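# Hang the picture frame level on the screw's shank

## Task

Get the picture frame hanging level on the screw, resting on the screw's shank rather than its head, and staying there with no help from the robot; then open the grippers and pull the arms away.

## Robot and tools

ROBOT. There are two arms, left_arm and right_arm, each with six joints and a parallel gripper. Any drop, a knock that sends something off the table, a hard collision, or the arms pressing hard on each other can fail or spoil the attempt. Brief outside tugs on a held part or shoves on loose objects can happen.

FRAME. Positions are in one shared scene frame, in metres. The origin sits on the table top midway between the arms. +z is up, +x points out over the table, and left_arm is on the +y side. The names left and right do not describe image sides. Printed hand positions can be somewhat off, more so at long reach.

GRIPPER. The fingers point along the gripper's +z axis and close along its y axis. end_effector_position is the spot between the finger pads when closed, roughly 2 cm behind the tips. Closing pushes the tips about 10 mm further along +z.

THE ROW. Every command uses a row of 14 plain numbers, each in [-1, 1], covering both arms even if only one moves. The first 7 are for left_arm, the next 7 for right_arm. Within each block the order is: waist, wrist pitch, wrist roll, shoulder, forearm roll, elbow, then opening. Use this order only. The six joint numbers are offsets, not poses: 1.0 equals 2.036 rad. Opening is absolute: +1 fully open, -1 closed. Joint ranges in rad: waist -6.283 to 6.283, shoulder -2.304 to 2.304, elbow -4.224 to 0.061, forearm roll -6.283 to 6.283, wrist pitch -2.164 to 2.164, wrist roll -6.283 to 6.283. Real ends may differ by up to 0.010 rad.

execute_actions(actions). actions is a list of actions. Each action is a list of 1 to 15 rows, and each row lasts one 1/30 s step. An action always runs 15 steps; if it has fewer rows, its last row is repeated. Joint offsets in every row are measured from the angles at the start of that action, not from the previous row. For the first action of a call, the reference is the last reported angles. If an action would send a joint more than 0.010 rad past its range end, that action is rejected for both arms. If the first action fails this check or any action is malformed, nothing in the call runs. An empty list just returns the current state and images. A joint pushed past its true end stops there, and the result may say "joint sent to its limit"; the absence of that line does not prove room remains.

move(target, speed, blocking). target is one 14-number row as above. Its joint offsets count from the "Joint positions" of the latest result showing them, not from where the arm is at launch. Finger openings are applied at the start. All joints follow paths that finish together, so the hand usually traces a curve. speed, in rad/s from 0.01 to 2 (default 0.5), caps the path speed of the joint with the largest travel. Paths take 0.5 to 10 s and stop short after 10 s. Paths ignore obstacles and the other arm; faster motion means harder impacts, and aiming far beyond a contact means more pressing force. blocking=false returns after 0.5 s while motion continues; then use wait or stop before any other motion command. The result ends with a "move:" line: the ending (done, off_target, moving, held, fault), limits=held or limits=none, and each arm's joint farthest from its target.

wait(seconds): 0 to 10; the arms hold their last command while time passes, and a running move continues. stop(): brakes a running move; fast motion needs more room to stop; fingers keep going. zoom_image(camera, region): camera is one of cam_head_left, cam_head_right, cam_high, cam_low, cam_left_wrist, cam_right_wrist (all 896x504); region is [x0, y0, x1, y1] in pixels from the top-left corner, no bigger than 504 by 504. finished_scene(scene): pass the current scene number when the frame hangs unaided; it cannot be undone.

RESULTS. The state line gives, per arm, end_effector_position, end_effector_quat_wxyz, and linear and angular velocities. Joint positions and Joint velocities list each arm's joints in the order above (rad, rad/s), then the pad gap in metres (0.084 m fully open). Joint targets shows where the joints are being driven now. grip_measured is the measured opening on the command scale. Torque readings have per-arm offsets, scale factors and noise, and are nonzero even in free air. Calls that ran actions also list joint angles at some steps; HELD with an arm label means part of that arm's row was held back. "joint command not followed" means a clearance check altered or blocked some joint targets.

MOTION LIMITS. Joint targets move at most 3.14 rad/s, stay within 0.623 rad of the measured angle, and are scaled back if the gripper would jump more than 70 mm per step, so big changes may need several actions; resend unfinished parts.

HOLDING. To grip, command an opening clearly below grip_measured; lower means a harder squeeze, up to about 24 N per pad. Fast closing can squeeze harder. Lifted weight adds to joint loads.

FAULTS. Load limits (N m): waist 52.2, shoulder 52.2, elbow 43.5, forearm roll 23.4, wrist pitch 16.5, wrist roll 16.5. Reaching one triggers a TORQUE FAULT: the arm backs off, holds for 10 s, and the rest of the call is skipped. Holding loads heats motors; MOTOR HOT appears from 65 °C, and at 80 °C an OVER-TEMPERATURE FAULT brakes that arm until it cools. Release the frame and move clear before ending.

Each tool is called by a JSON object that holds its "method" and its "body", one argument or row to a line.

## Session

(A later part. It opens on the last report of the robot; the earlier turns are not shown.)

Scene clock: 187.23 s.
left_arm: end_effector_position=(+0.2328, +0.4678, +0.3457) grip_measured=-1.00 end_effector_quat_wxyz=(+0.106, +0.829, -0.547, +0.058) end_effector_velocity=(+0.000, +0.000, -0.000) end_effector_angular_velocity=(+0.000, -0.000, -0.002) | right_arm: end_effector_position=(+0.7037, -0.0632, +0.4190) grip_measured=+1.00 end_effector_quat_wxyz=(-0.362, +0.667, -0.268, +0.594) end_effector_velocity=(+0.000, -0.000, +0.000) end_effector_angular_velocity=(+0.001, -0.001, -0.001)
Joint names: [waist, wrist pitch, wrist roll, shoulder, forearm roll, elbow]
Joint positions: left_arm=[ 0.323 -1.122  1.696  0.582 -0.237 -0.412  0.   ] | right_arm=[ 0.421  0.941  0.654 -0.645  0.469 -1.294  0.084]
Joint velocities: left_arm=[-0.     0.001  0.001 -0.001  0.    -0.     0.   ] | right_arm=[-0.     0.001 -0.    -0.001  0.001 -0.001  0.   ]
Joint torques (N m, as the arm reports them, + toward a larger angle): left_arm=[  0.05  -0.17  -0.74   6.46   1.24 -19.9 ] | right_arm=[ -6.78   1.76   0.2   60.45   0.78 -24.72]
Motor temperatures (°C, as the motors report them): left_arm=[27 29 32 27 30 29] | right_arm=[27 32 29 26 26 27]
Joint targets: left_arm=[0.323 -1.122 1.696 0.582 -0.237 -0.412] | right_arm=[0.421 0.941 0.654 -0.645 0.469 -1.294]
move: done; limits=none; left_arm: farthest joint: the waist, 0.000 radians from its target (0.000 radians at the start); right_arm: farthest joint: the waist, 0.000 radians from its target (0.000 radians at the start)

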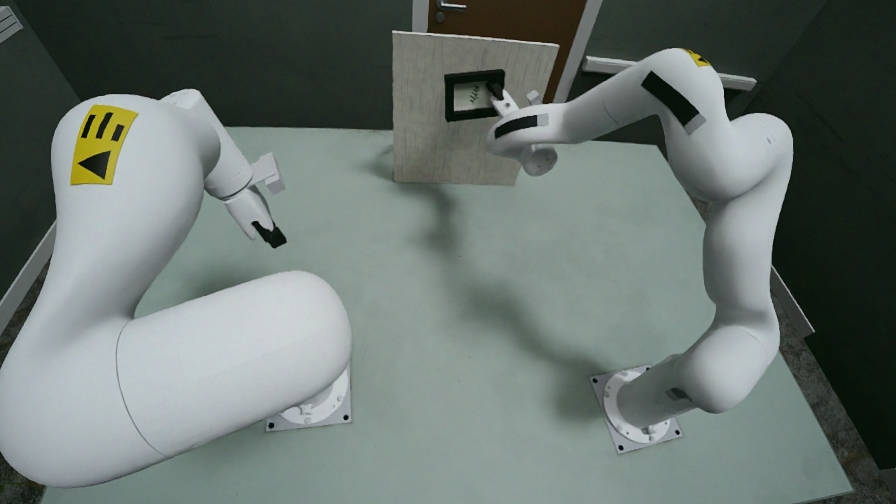

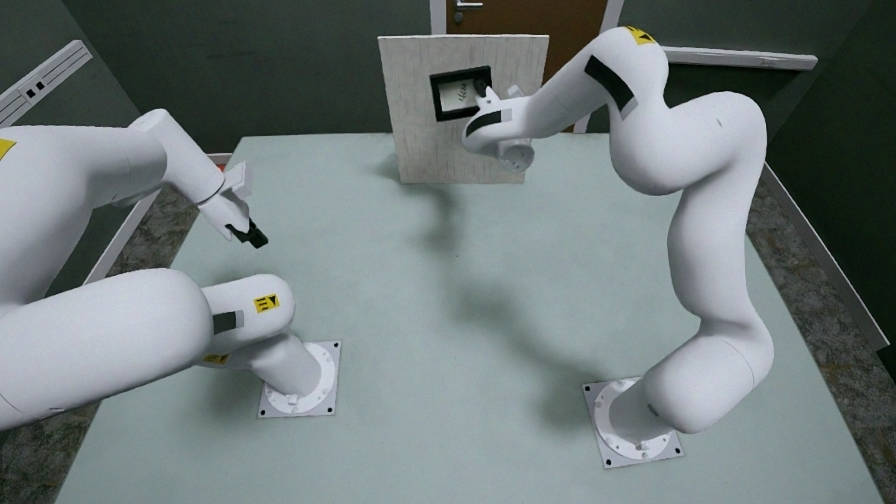

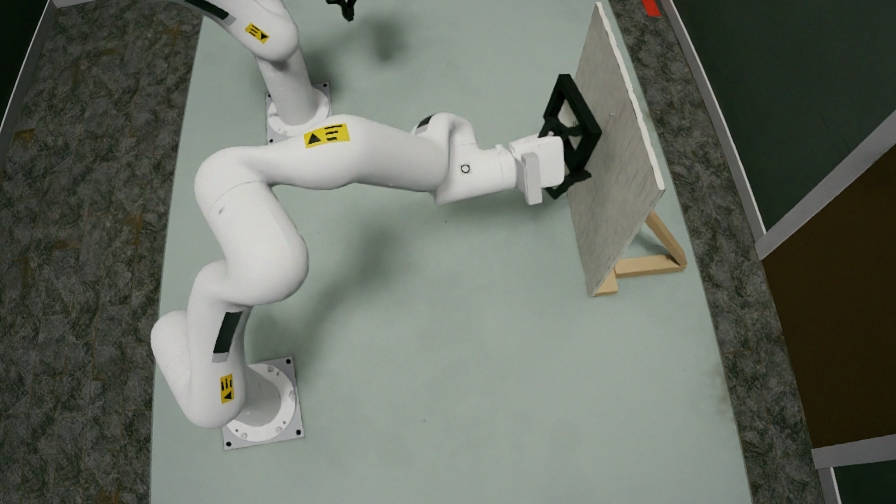

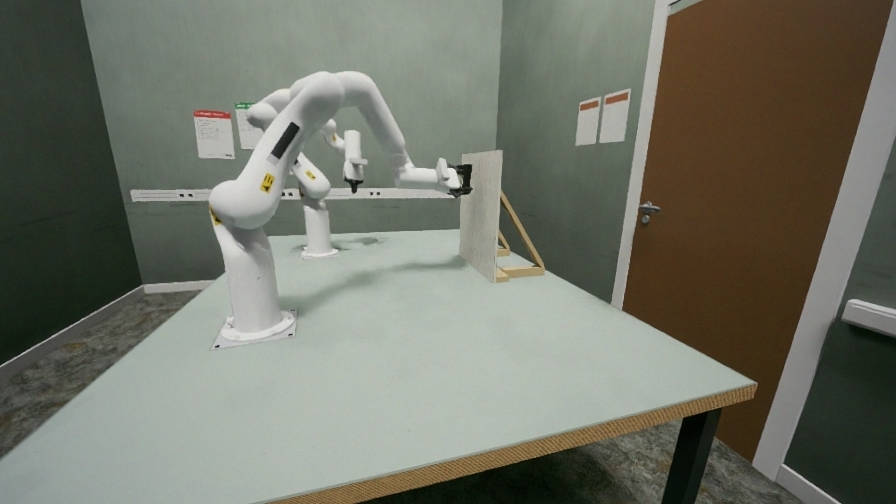

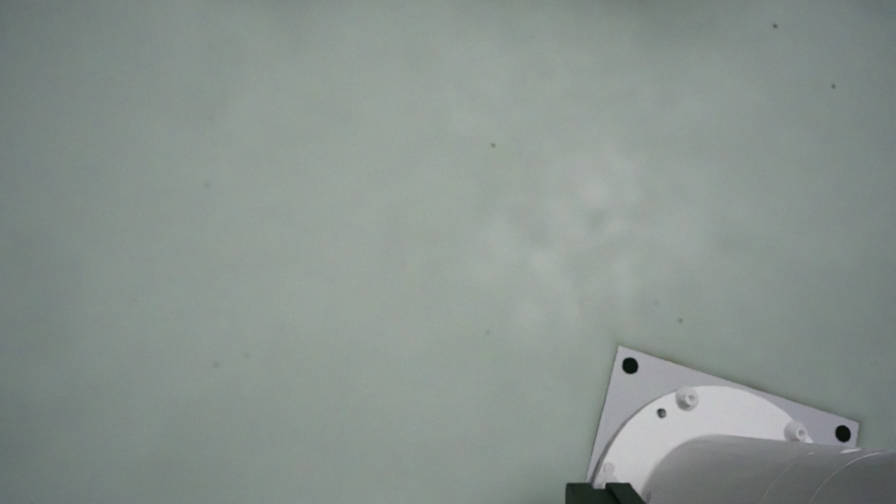

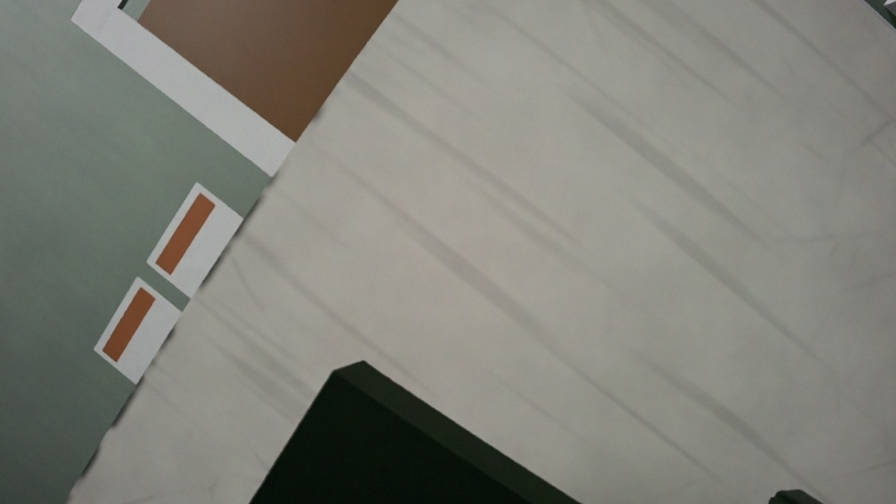

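{"method": "move", "body": {
  "target": [0,0,0,0,0,0,-1, -0.012,0,0,-0.05,0,-0.075,1],
  "speed": 0.04
}}

{"method": "zoom_image", "body": {
  "camera": "cam_high",
  "region": [480, 20, 700, 240]
}}

{"method": "zoom_image", "body": {
  "camera": "cam_head_left",
  "region": [380, 20, 600, 190]
}}

Scene clock: 191.77 s.
left_arm: end_effector_position=(+0.2328, +0.4678, +0.3457) grip_measured=-1.00 end_effector_quat_wxyz=(+0.106, +0.829, -0.547, +0.058) end_effector_velocity=(-0.000, +0.000, -0.000) end_effector_angular_velocity=(+0.001, +0.001, -0.000) | right_arm: end_effector_position=(+0.7493, -0.0610, +0.4247) grip_measured=+1.00 end_effector_quat_wxyz=(-0.369, +0.646, -0.276, +0.609) end_effector_velocity=(-0.001, +0.001, -0.001) end_effector_angular_velocity=(+0.002, +0.003, +0.001)
Joint names: [waist, wrist pitch, wrist roll, shoulder, forearm roll, elbow]
Joint positions: left_arm=[ 0.323 -1.122  1.696  0.582 -0.237 -0.412  0.   ] | right_arm=[ 0.397  0.941  0.654 -0.747  0.469 -1.447  0.084]
Joint velocities: left_arm=[-0.001 -0.    -0.001 -0.     0.002 -0.     0.   ] | right_arm=[ 0.002 -0.001  0.002 -0.001  0.001  0.001  0.   ]
Joint torques (N m, as the arm reports them, + toward a larger angle): left_arm=[  0.83  -0.14  -0.79   5.1    0.94 -19.89] | right_arm=[ -5.83   1.66   0.21  64.37   1.07 -25.38]
Motor temperatures (°C, as the motors report them): left_arm=[27 29 32 27 30 29] | right_arm=[27 32 29 26 26 27]
Joint targets: left_arm=[0.323 -1.122 1.696 0.582 -0.237 -0.412] | right_arm=[0.397 0.941 0.654 -0.747 0.469 -1.447]
move: done; limits=none; left_arm: farthest joint: the waist, 0.000 radians from its target (0.000 radians at the start); right_arm: farthest joint: the waist, 0.000 radians from its target (0.025 radians at the start)

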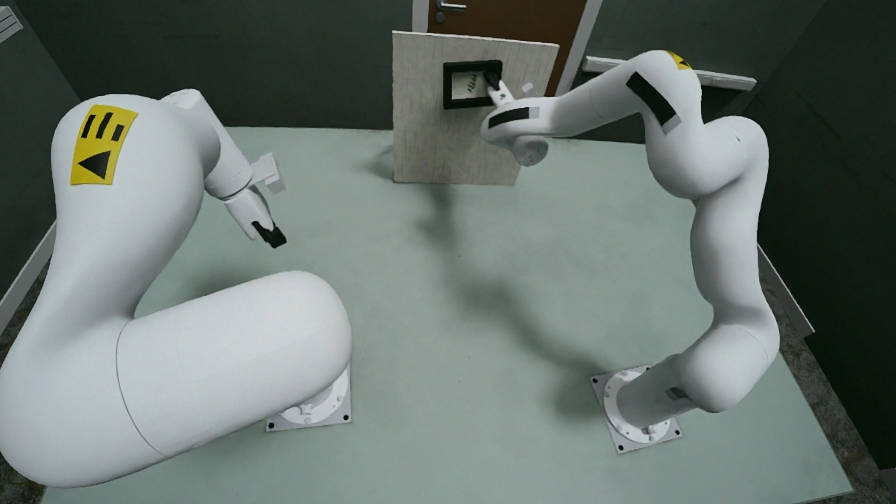

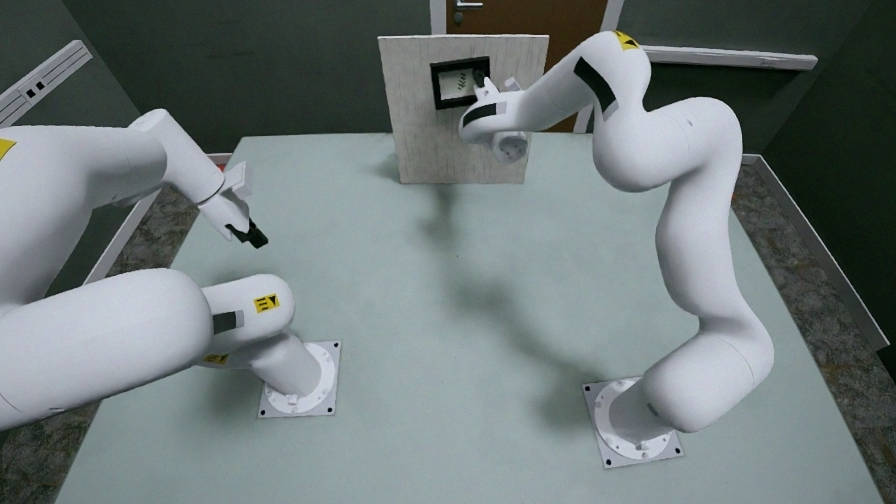

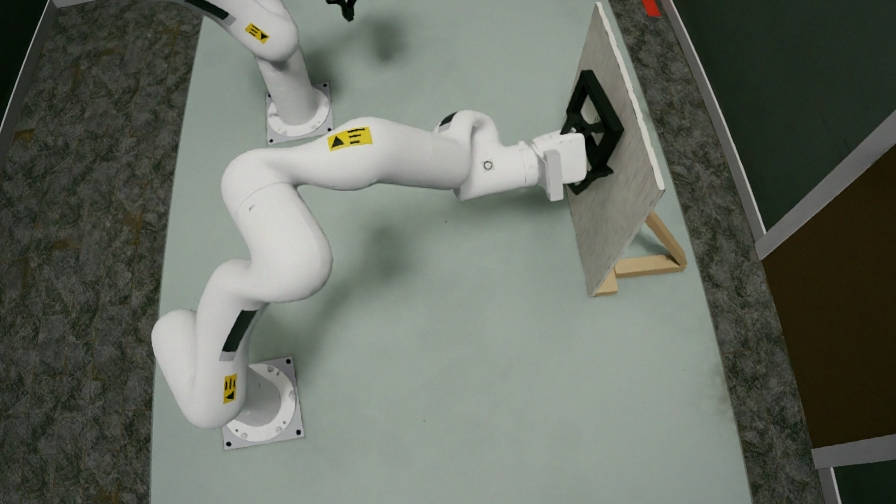

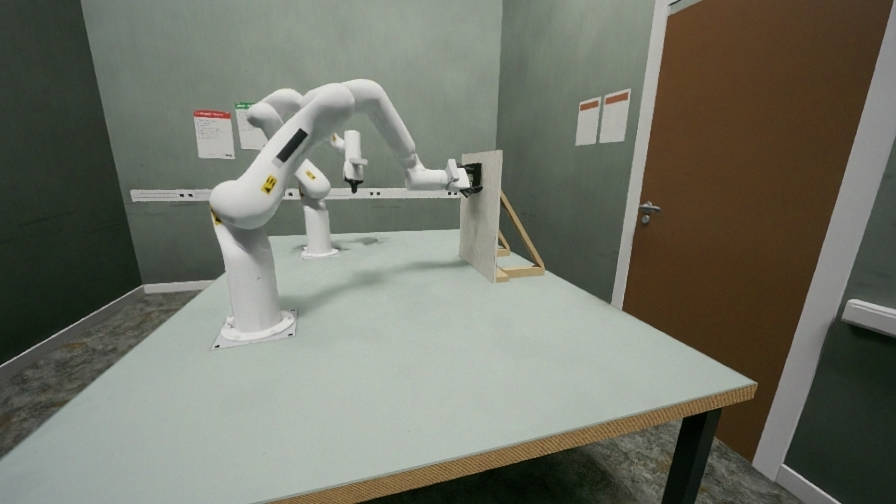

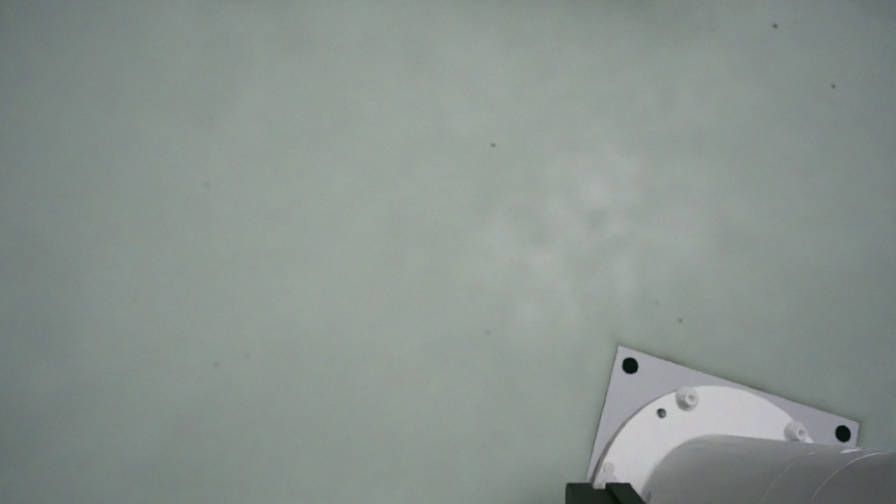

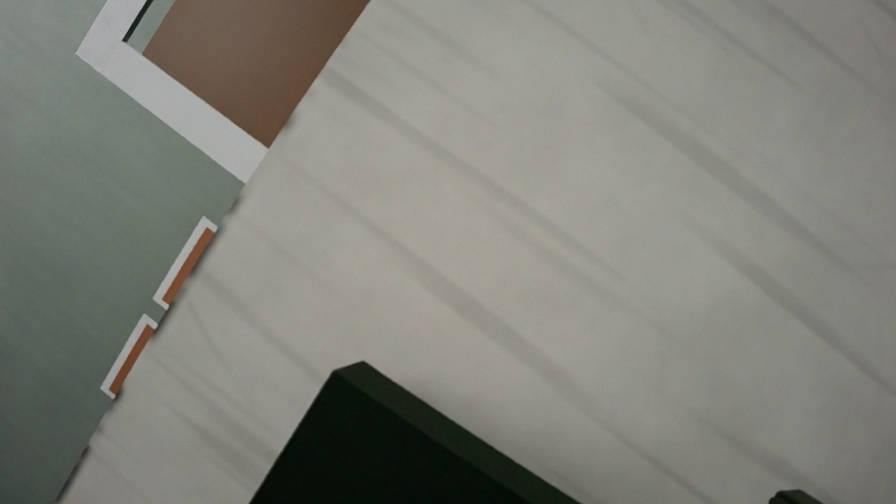

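Region (480, 20, 700, 240) of cam_high's 896x504 image, scaled by 2.291, with more detail than that image has.

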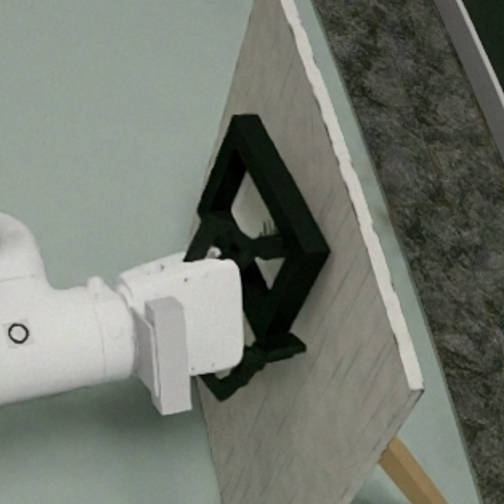

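Region (380, 20, 600, 190) of cam_head_left's 896x504 image, scaled by 2.291, with more detail than that image has; it fills the top 389 rows of this view, and the rest is white.

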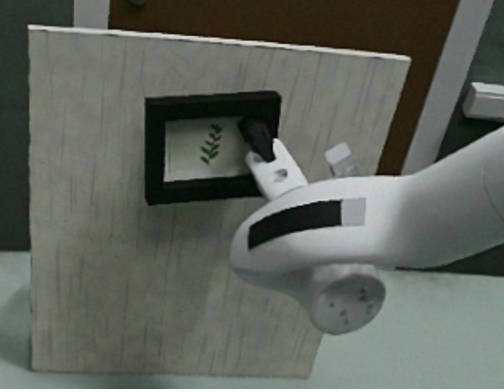

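Another advance plus lower.

{"method": "move", "body": {
  "target": [0,0,0,0,0,0,-1, -0.004,0,0,-0.015,0,-0.02,1],
  "speed": 0.03
}}

{"method": "move", "body": {
  "target": [0,0,0,0,0,0,-1, 0,0.025,0,-0.025,0,0,1],
  "speed": 0.03
}}

{"method": "zoom_image", "body": {
  "camera": "cam_head_left",
  "region": [380, 20, 600, 190]
}}

Scene clock: 193.57 s.
left_arm: end_effector_position=(+0.2328, +0.4678, +0.3457) grip_measured=-1.00 end_effector_quat_wxyz=(+0.106, +0.829, -0.547, +0.058) end_effector_velocity=(-0.000, -0.000, +0.000) end_effector_angular_velocity=(-0.000, +0.000, +0.000) | right_arm: end_effector_position=(+0.7615, -0.0622, +0.4228) grip_measured=+1.00 end_effector_quat_wxyz=(-0.369, +0.641, -0.278, +0.613) end_effector_velocity=(+0.001, -0.001, +0.001) end_effector_angular_velocity=(+0.002, -0.000, -0.000)
Joint names: [waist, wrist pitch, wrist roll, shoulder, forearm roll, elbow]
Joint positions: left_arm=[ 0.323 -1.122  1.696  0.582 -0.237 -0.412  0.   ] | right_arm=[ 0.389  0.941  0.653 -0.777  0.469 -1.487  0.084]
Joint velocities: left_arm=[ 0.    -0.001  0.    -0.    -0.    -0.     0.   ] | right_arm=[-0.001 -0.002  0.002 -0.    -0.001 -0.002  0.   ]
Joint torques (N m, as the arm reports them, + toward a larger angle): left_arm=[  0.15  -0.18  -0.85   5.71   1.   -19.81] | right_arm=[-10.12   1.41   0.27  62.37   0.91 -27.06]
Motor temperatures (°C, as the motors report them): left_arm=[27 29 32 27 30 29] | right_arm=[27 32 29 26 26 27]
Joint targets: left_arm=[0.323 -1.122 1.696 0.582 -0.237 -0.412] | right_arm=[0.389 0.941 0.654 -0.777 0.469 -1.488]
move: done; limits=none; left_arm: farthest joint: the waist, 0.000 radians from its target (0.000 radians at the start); right_arm: farthest joint: the shoulder, 0.001 radians from its target (0.031 radians at the start)

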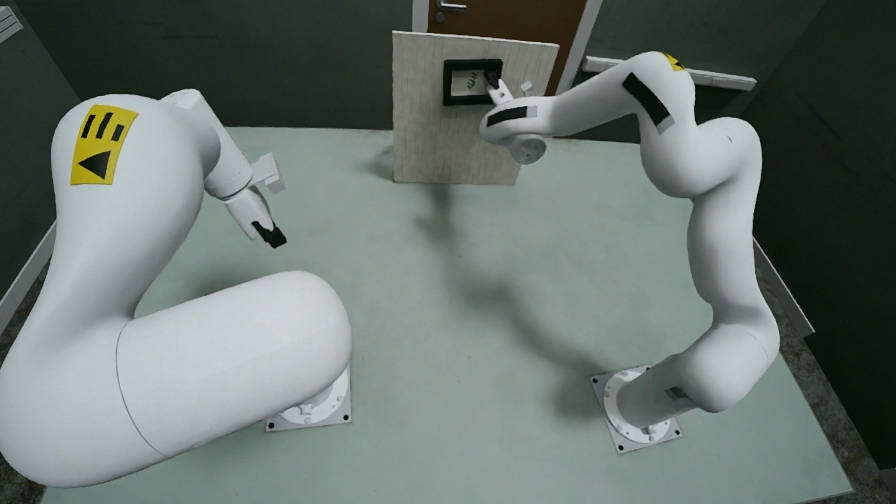

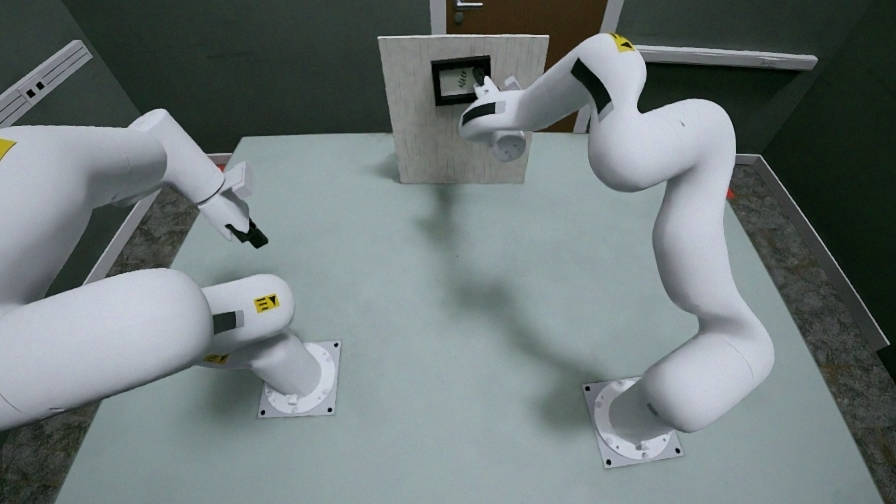

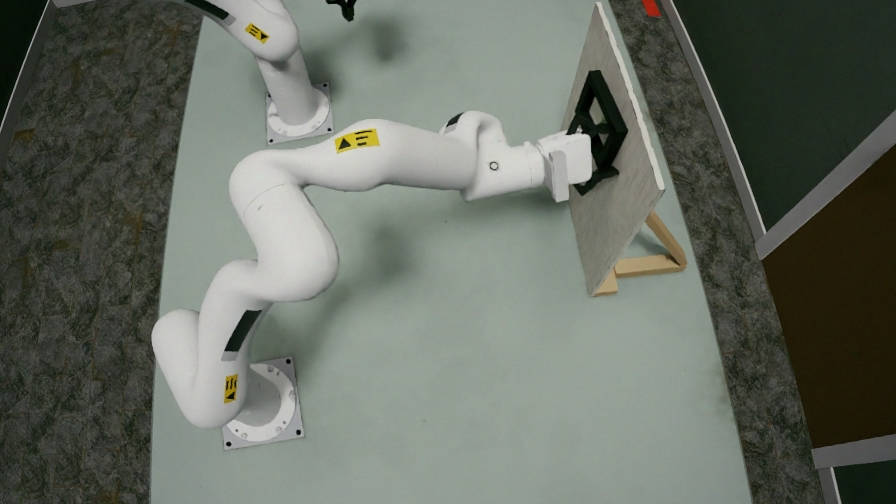

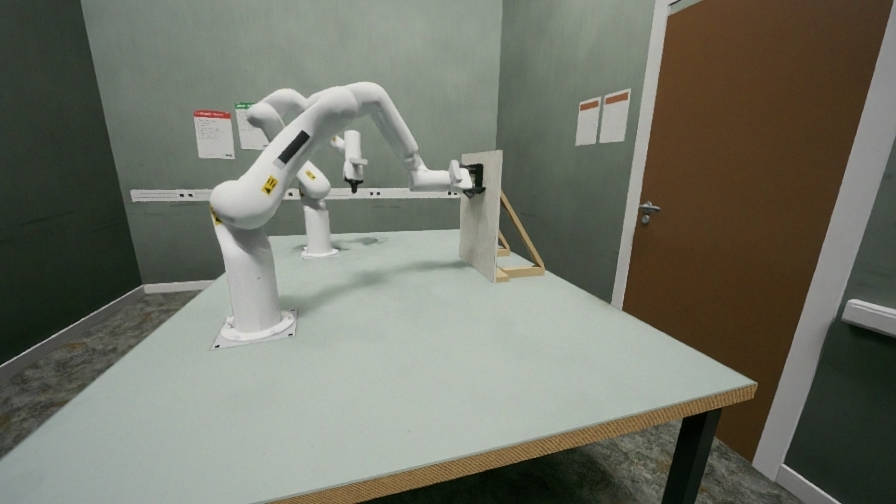

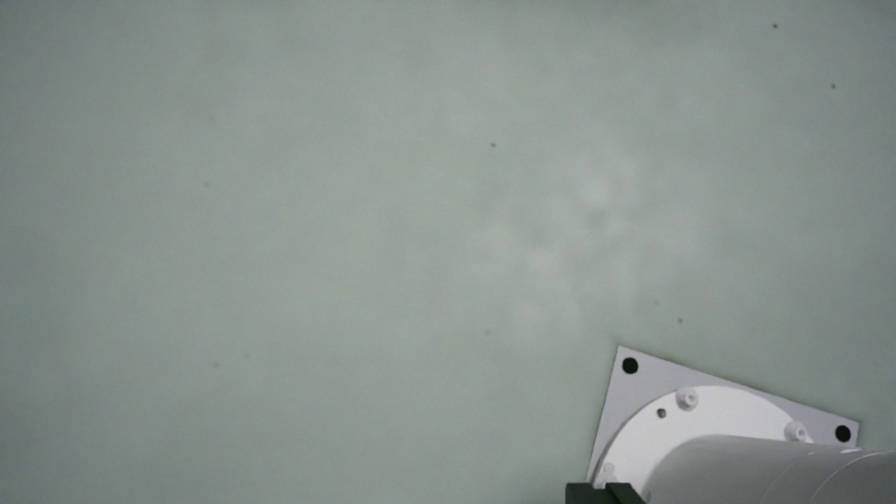

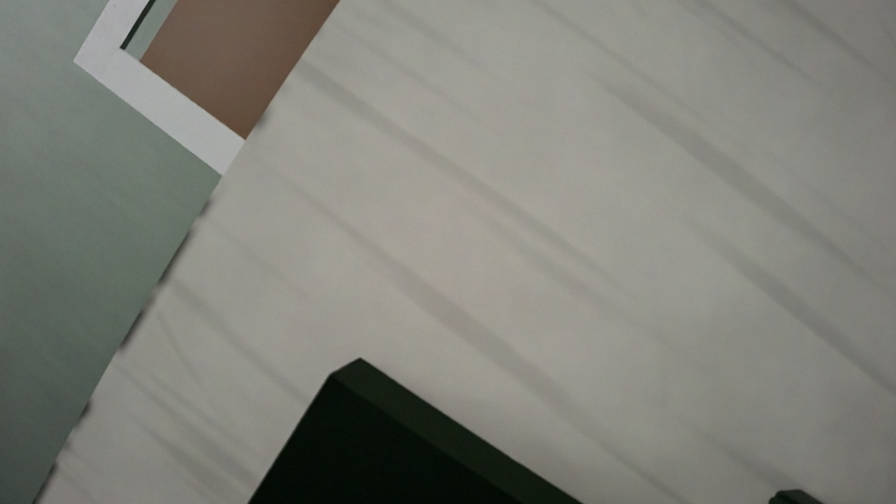

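Scene clock: 195.53 s.
left_arm: end_effector_position=(+0.2328, +0.4678, +0.3457) grip_measured=-1.00 end_effector_quat_wxyz=(+0.106, +0.829, -0.547, +0.058) end_effector_velocity=(+0.000, +0.000, +0.000) end_effector_angular_velocity=(+0.001, -0.001, -0.001) | right_arm: end_effector_position=(+0.7629, -0.0632, +0.3893) grip_measured=+1.00 end_effector_quat_wxyz=(-0.360, +0.641, -0.276, +0.619) end_effector_velocity=(+0.000, -0.000, +0.001) end_effector_angular_velocity=(+0.002, +0.000, -0.000)
Joint names: [waist, wrist pitch, wrist roll, shoulder, forearm roll, elbow]
Joint positions: left_arm=[ 0.323 -1.122  1.696  0.582 -0.237 -0.412  0.   ] | right_arm=[ 0.391  0.992  0.653 -0.828  0.469 -1.487  0.084]
Joint velocities: left_arm=[-0.     0.001  0.001 -0.     0.001 -0.001  0.   ] | right_arm=[-0.    -0.002  0.001  0.001  0.001 -0.001  0.   ]
Joint torques (N m, as the arm reports them, + toward a larger angle): left_arm=[ -0.15  -0.07  -0.79   5.04   0.95 -19.84] | right_arm=[-32.52  -1.69   0.64  41.69   2.88 -26.51]
Motor temperatures (°C, as the motors report them): left_arm=[27 29 32 27 30 29] | right_arm=[27 32 29 26 26 27]
Joint targets: left_arm=[0.323 -1.122 1.696 0.582 -0.237 -0.412] | right_arm=[0.389 0.992 0.653 -0.828 0.469 -1.487]
move: done; limits=none; left_arm: farthest joint: the waist, 0.000 radians from its target (0.000 radians at the start); right_arm: farthest joint: the waist, 0.002 radians from its target (0.000 radians at the start)

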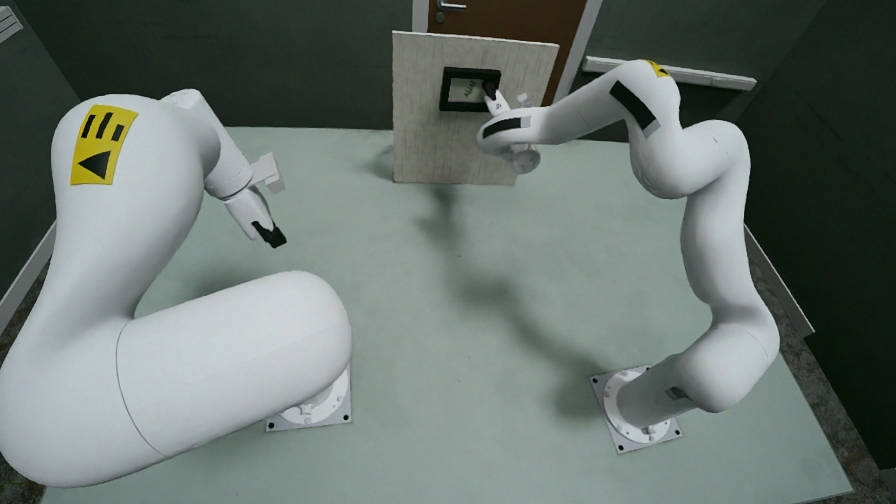

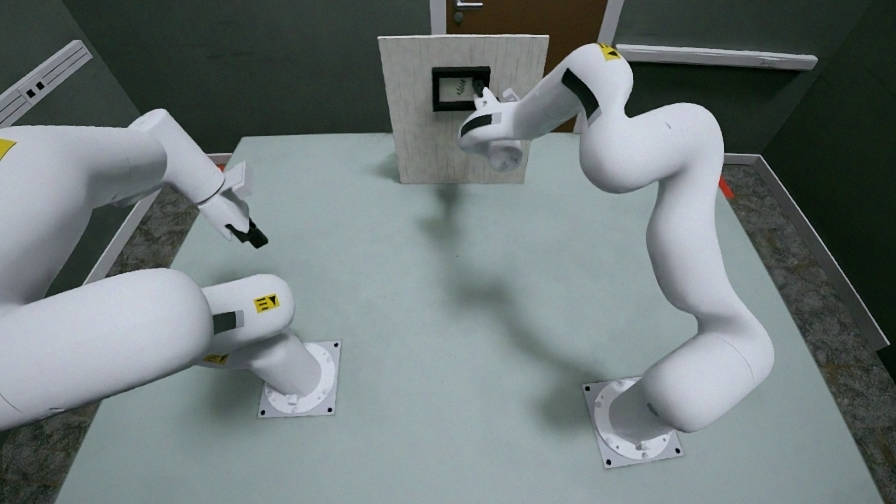

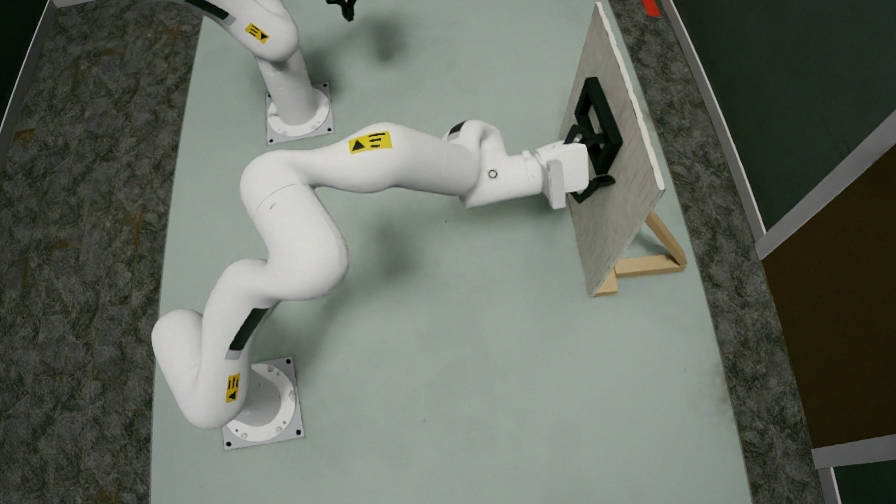

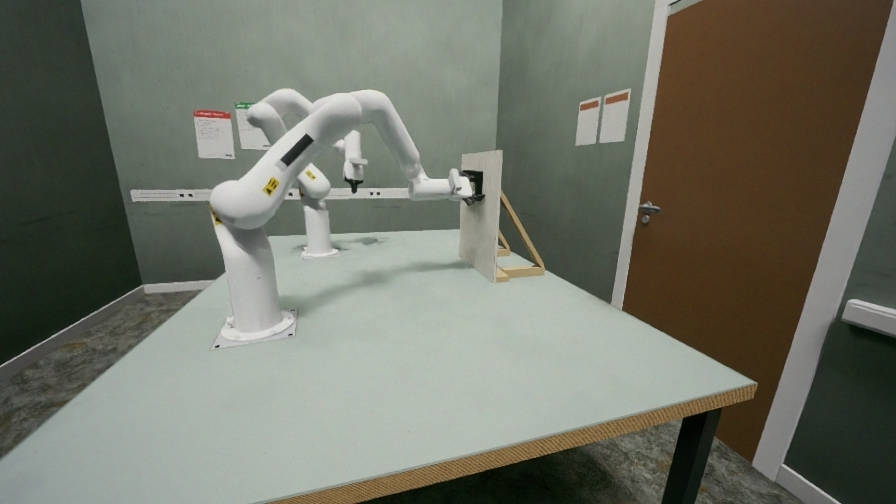

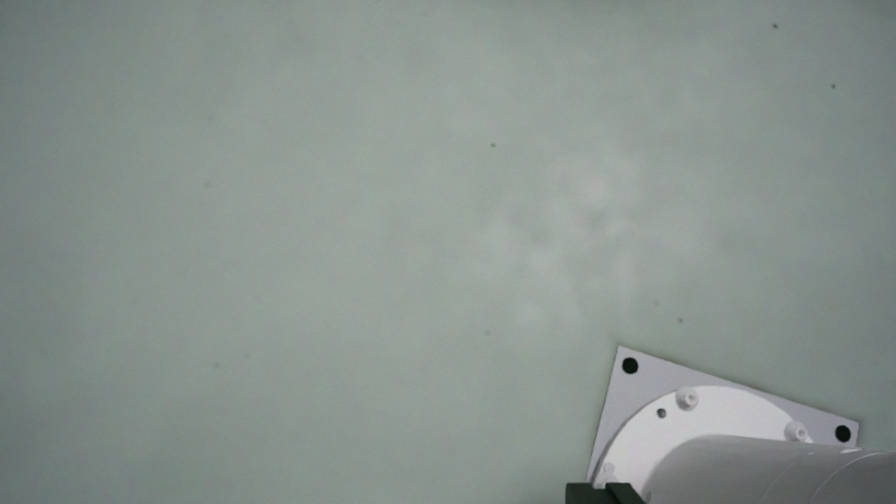

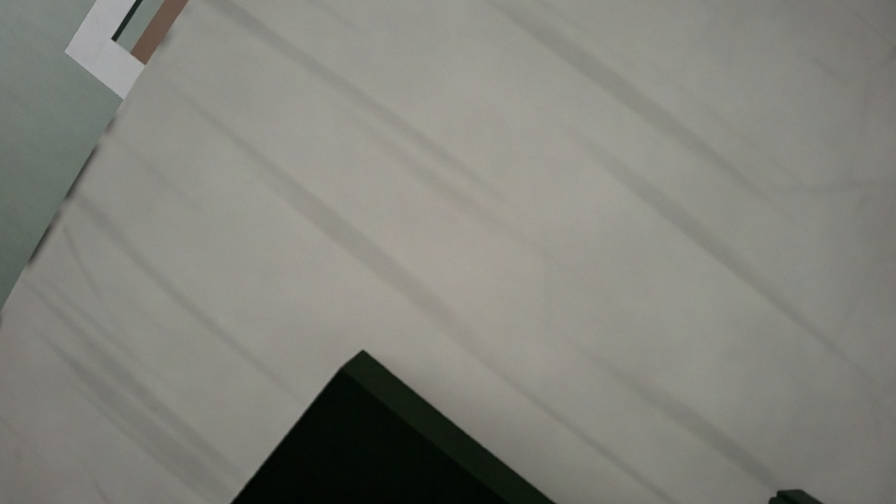

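Region (380, 20, 600, 190) of cam_head_left's 896x504 image, scaled by 2.291, with more detail than that image has; it fills the top 389 rows of this view, and the rest is white.

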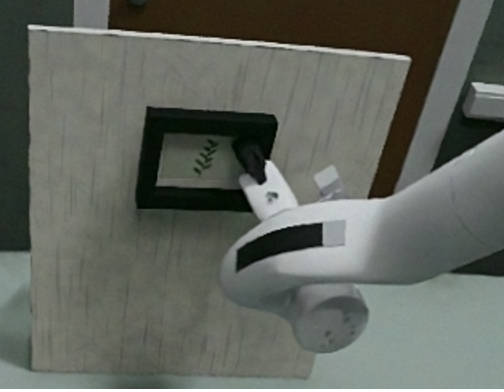

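The frame pivoted, so it appears caught on the screw. I'll retract slowly.

{"method": "move", "body": {
  "target": [0,0,0,0,0,0,-1, 0.01,0,0,0.05,0,0.075,1],
  "speed": 0.04
}}

{"method": "zoom_image", "body": {
  "camera": "cam_head_left",
  "region": [380, 20, 600, 190]
}}

Scene clock: 199.83 s.
left_arm: end_effector_position=(+0.2328, +0.4678, +0.3457) grip_measured=-1.00 end_effector_quat_wxyz=(+0.106, +0.829, -0.547, +0.058) end_effector_velocity=(-0.000, +0.000, -0.000) end_effector_angular_velocity=(+0.000, -0.000, +0.001) | right_arm: end_effector_position=(+0.7200, -0.0673, +0.3866) grip_measured=+1.00 end_effector_quat_wxyz=(-0.352, +0.662, -0.270, +0.604) end_effector_velocity=(+0.000, -0.001, -0.000) end_effector_angular_velocity=(+0.002, +0.001, -0.000)
Joint names: [waist, wrist pitch, wrist roll, shoulder, forearm roll, elbow]
Joint positions: left_arm=[ 0.323 -1.122  1.696  0.582 -0.237 -0.412  0.   ] | right_arm=[ 0.411  0.992  0.653 -0.726  0.469 -1.335  0.084]
Joint velocities: left_arm=[-0.     0.001 -0.001  0.     0.     0.001  0.   ] | right_arm=[-0.001 -0.     0.003  0.    -0.     0.001 -0.   ]
Joint torques (N m, as the arm reports them, + toward a larger angle): left_arm=[  0.23  -0.18  -0.82   6.01   1.12 -19.64] | right_arm=[ -6.45   1.32   0.18  60.59   1.14 -23.15]
Motor temperatures (°C, as the motors report them): left_arm=[27 29 32 27 30 29] | right_arm=[27 32 29 26 26 27]
Joint targets: left_arm=[0.323 -1.122 1.696 0.582 -0.237 -0.412] | right_arm=[0.411 0.992 0.653 -0.726 0.469 -1.335]
move: done; limits=none; left_arm: farthest joint: the waist, 0.000 radians from its target (0.000 radians at the start); right_arm: farthest joint: the elbow, 0.001 radians from its target (0.153 radians at the start)

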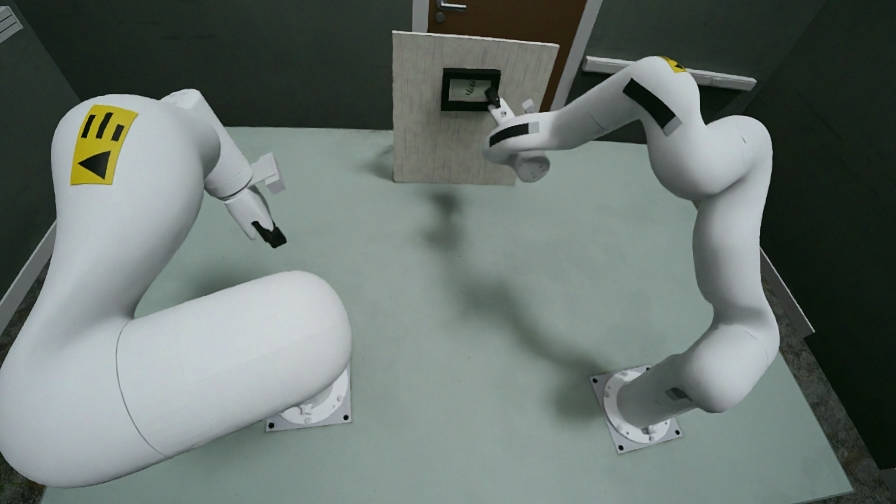

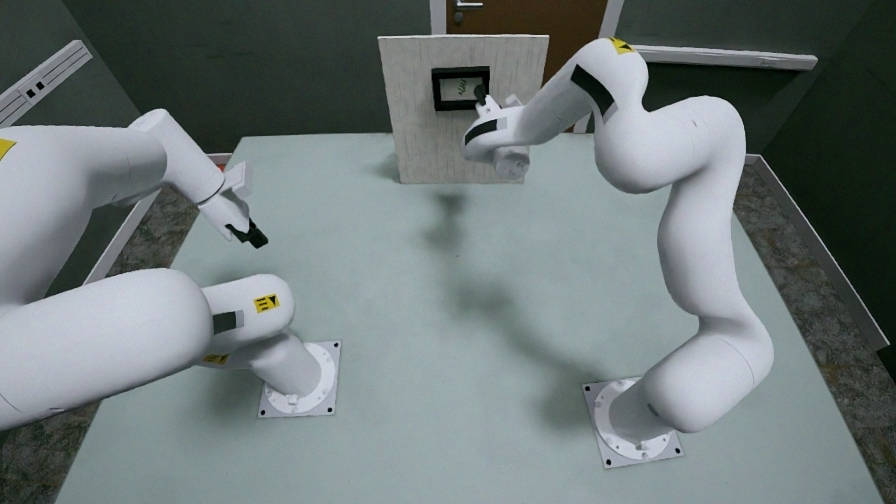

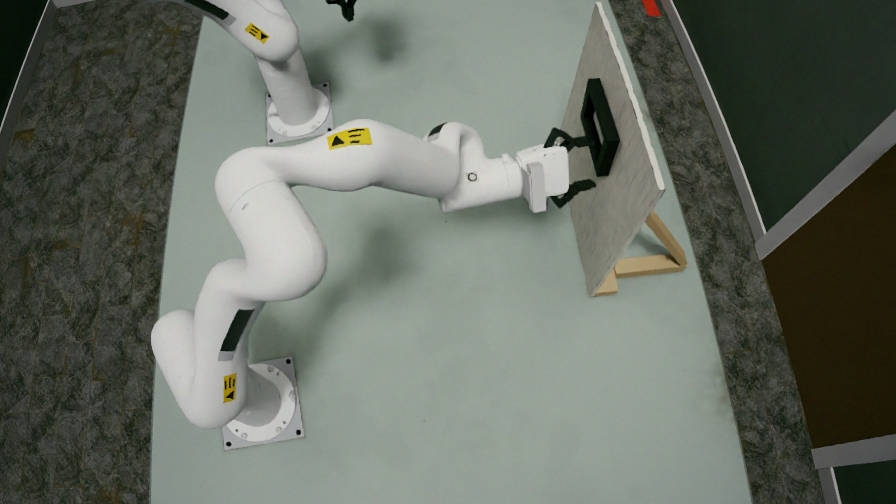

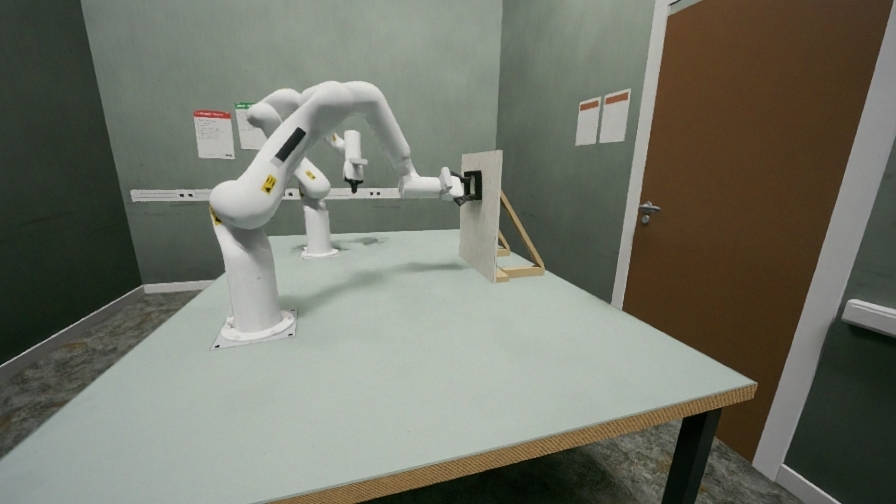

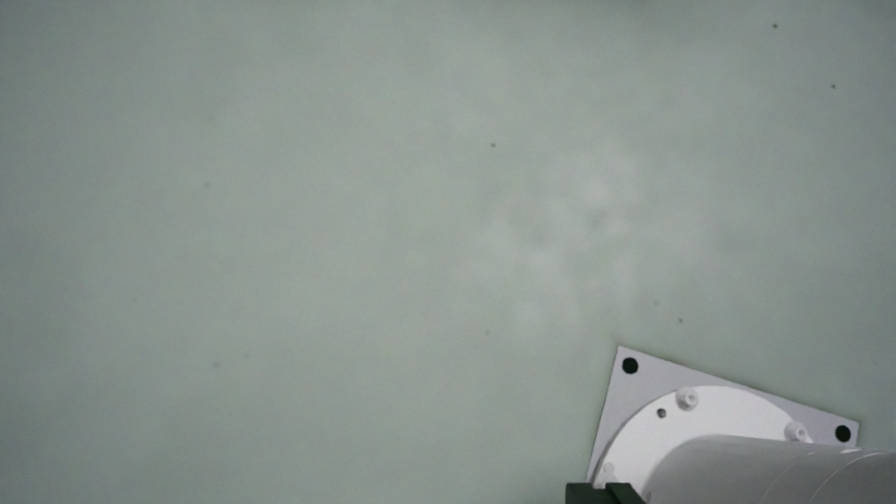

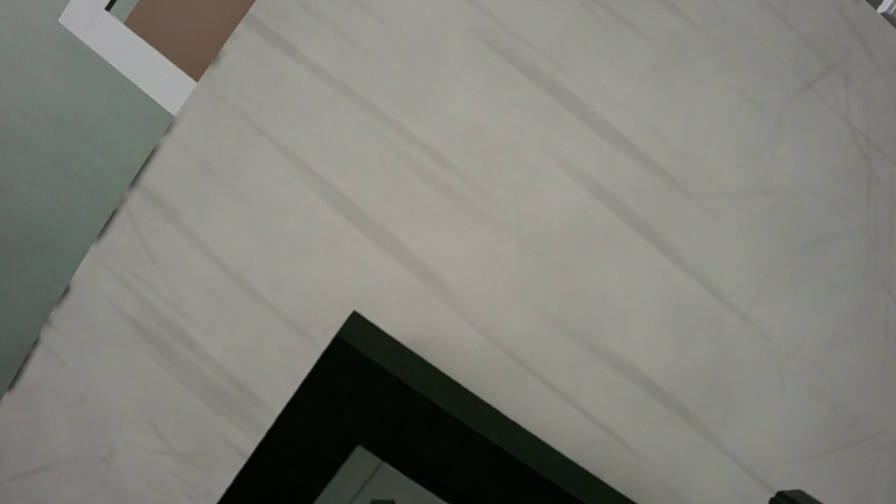

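Region (380, 20, 600, 190) of cam_head_left's 896x504 image, scaled by 2.291, with more detail than that image has; it fills the top 389 rows of this view, and the rest is white.

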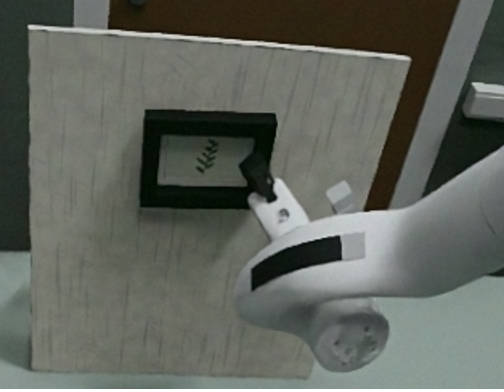

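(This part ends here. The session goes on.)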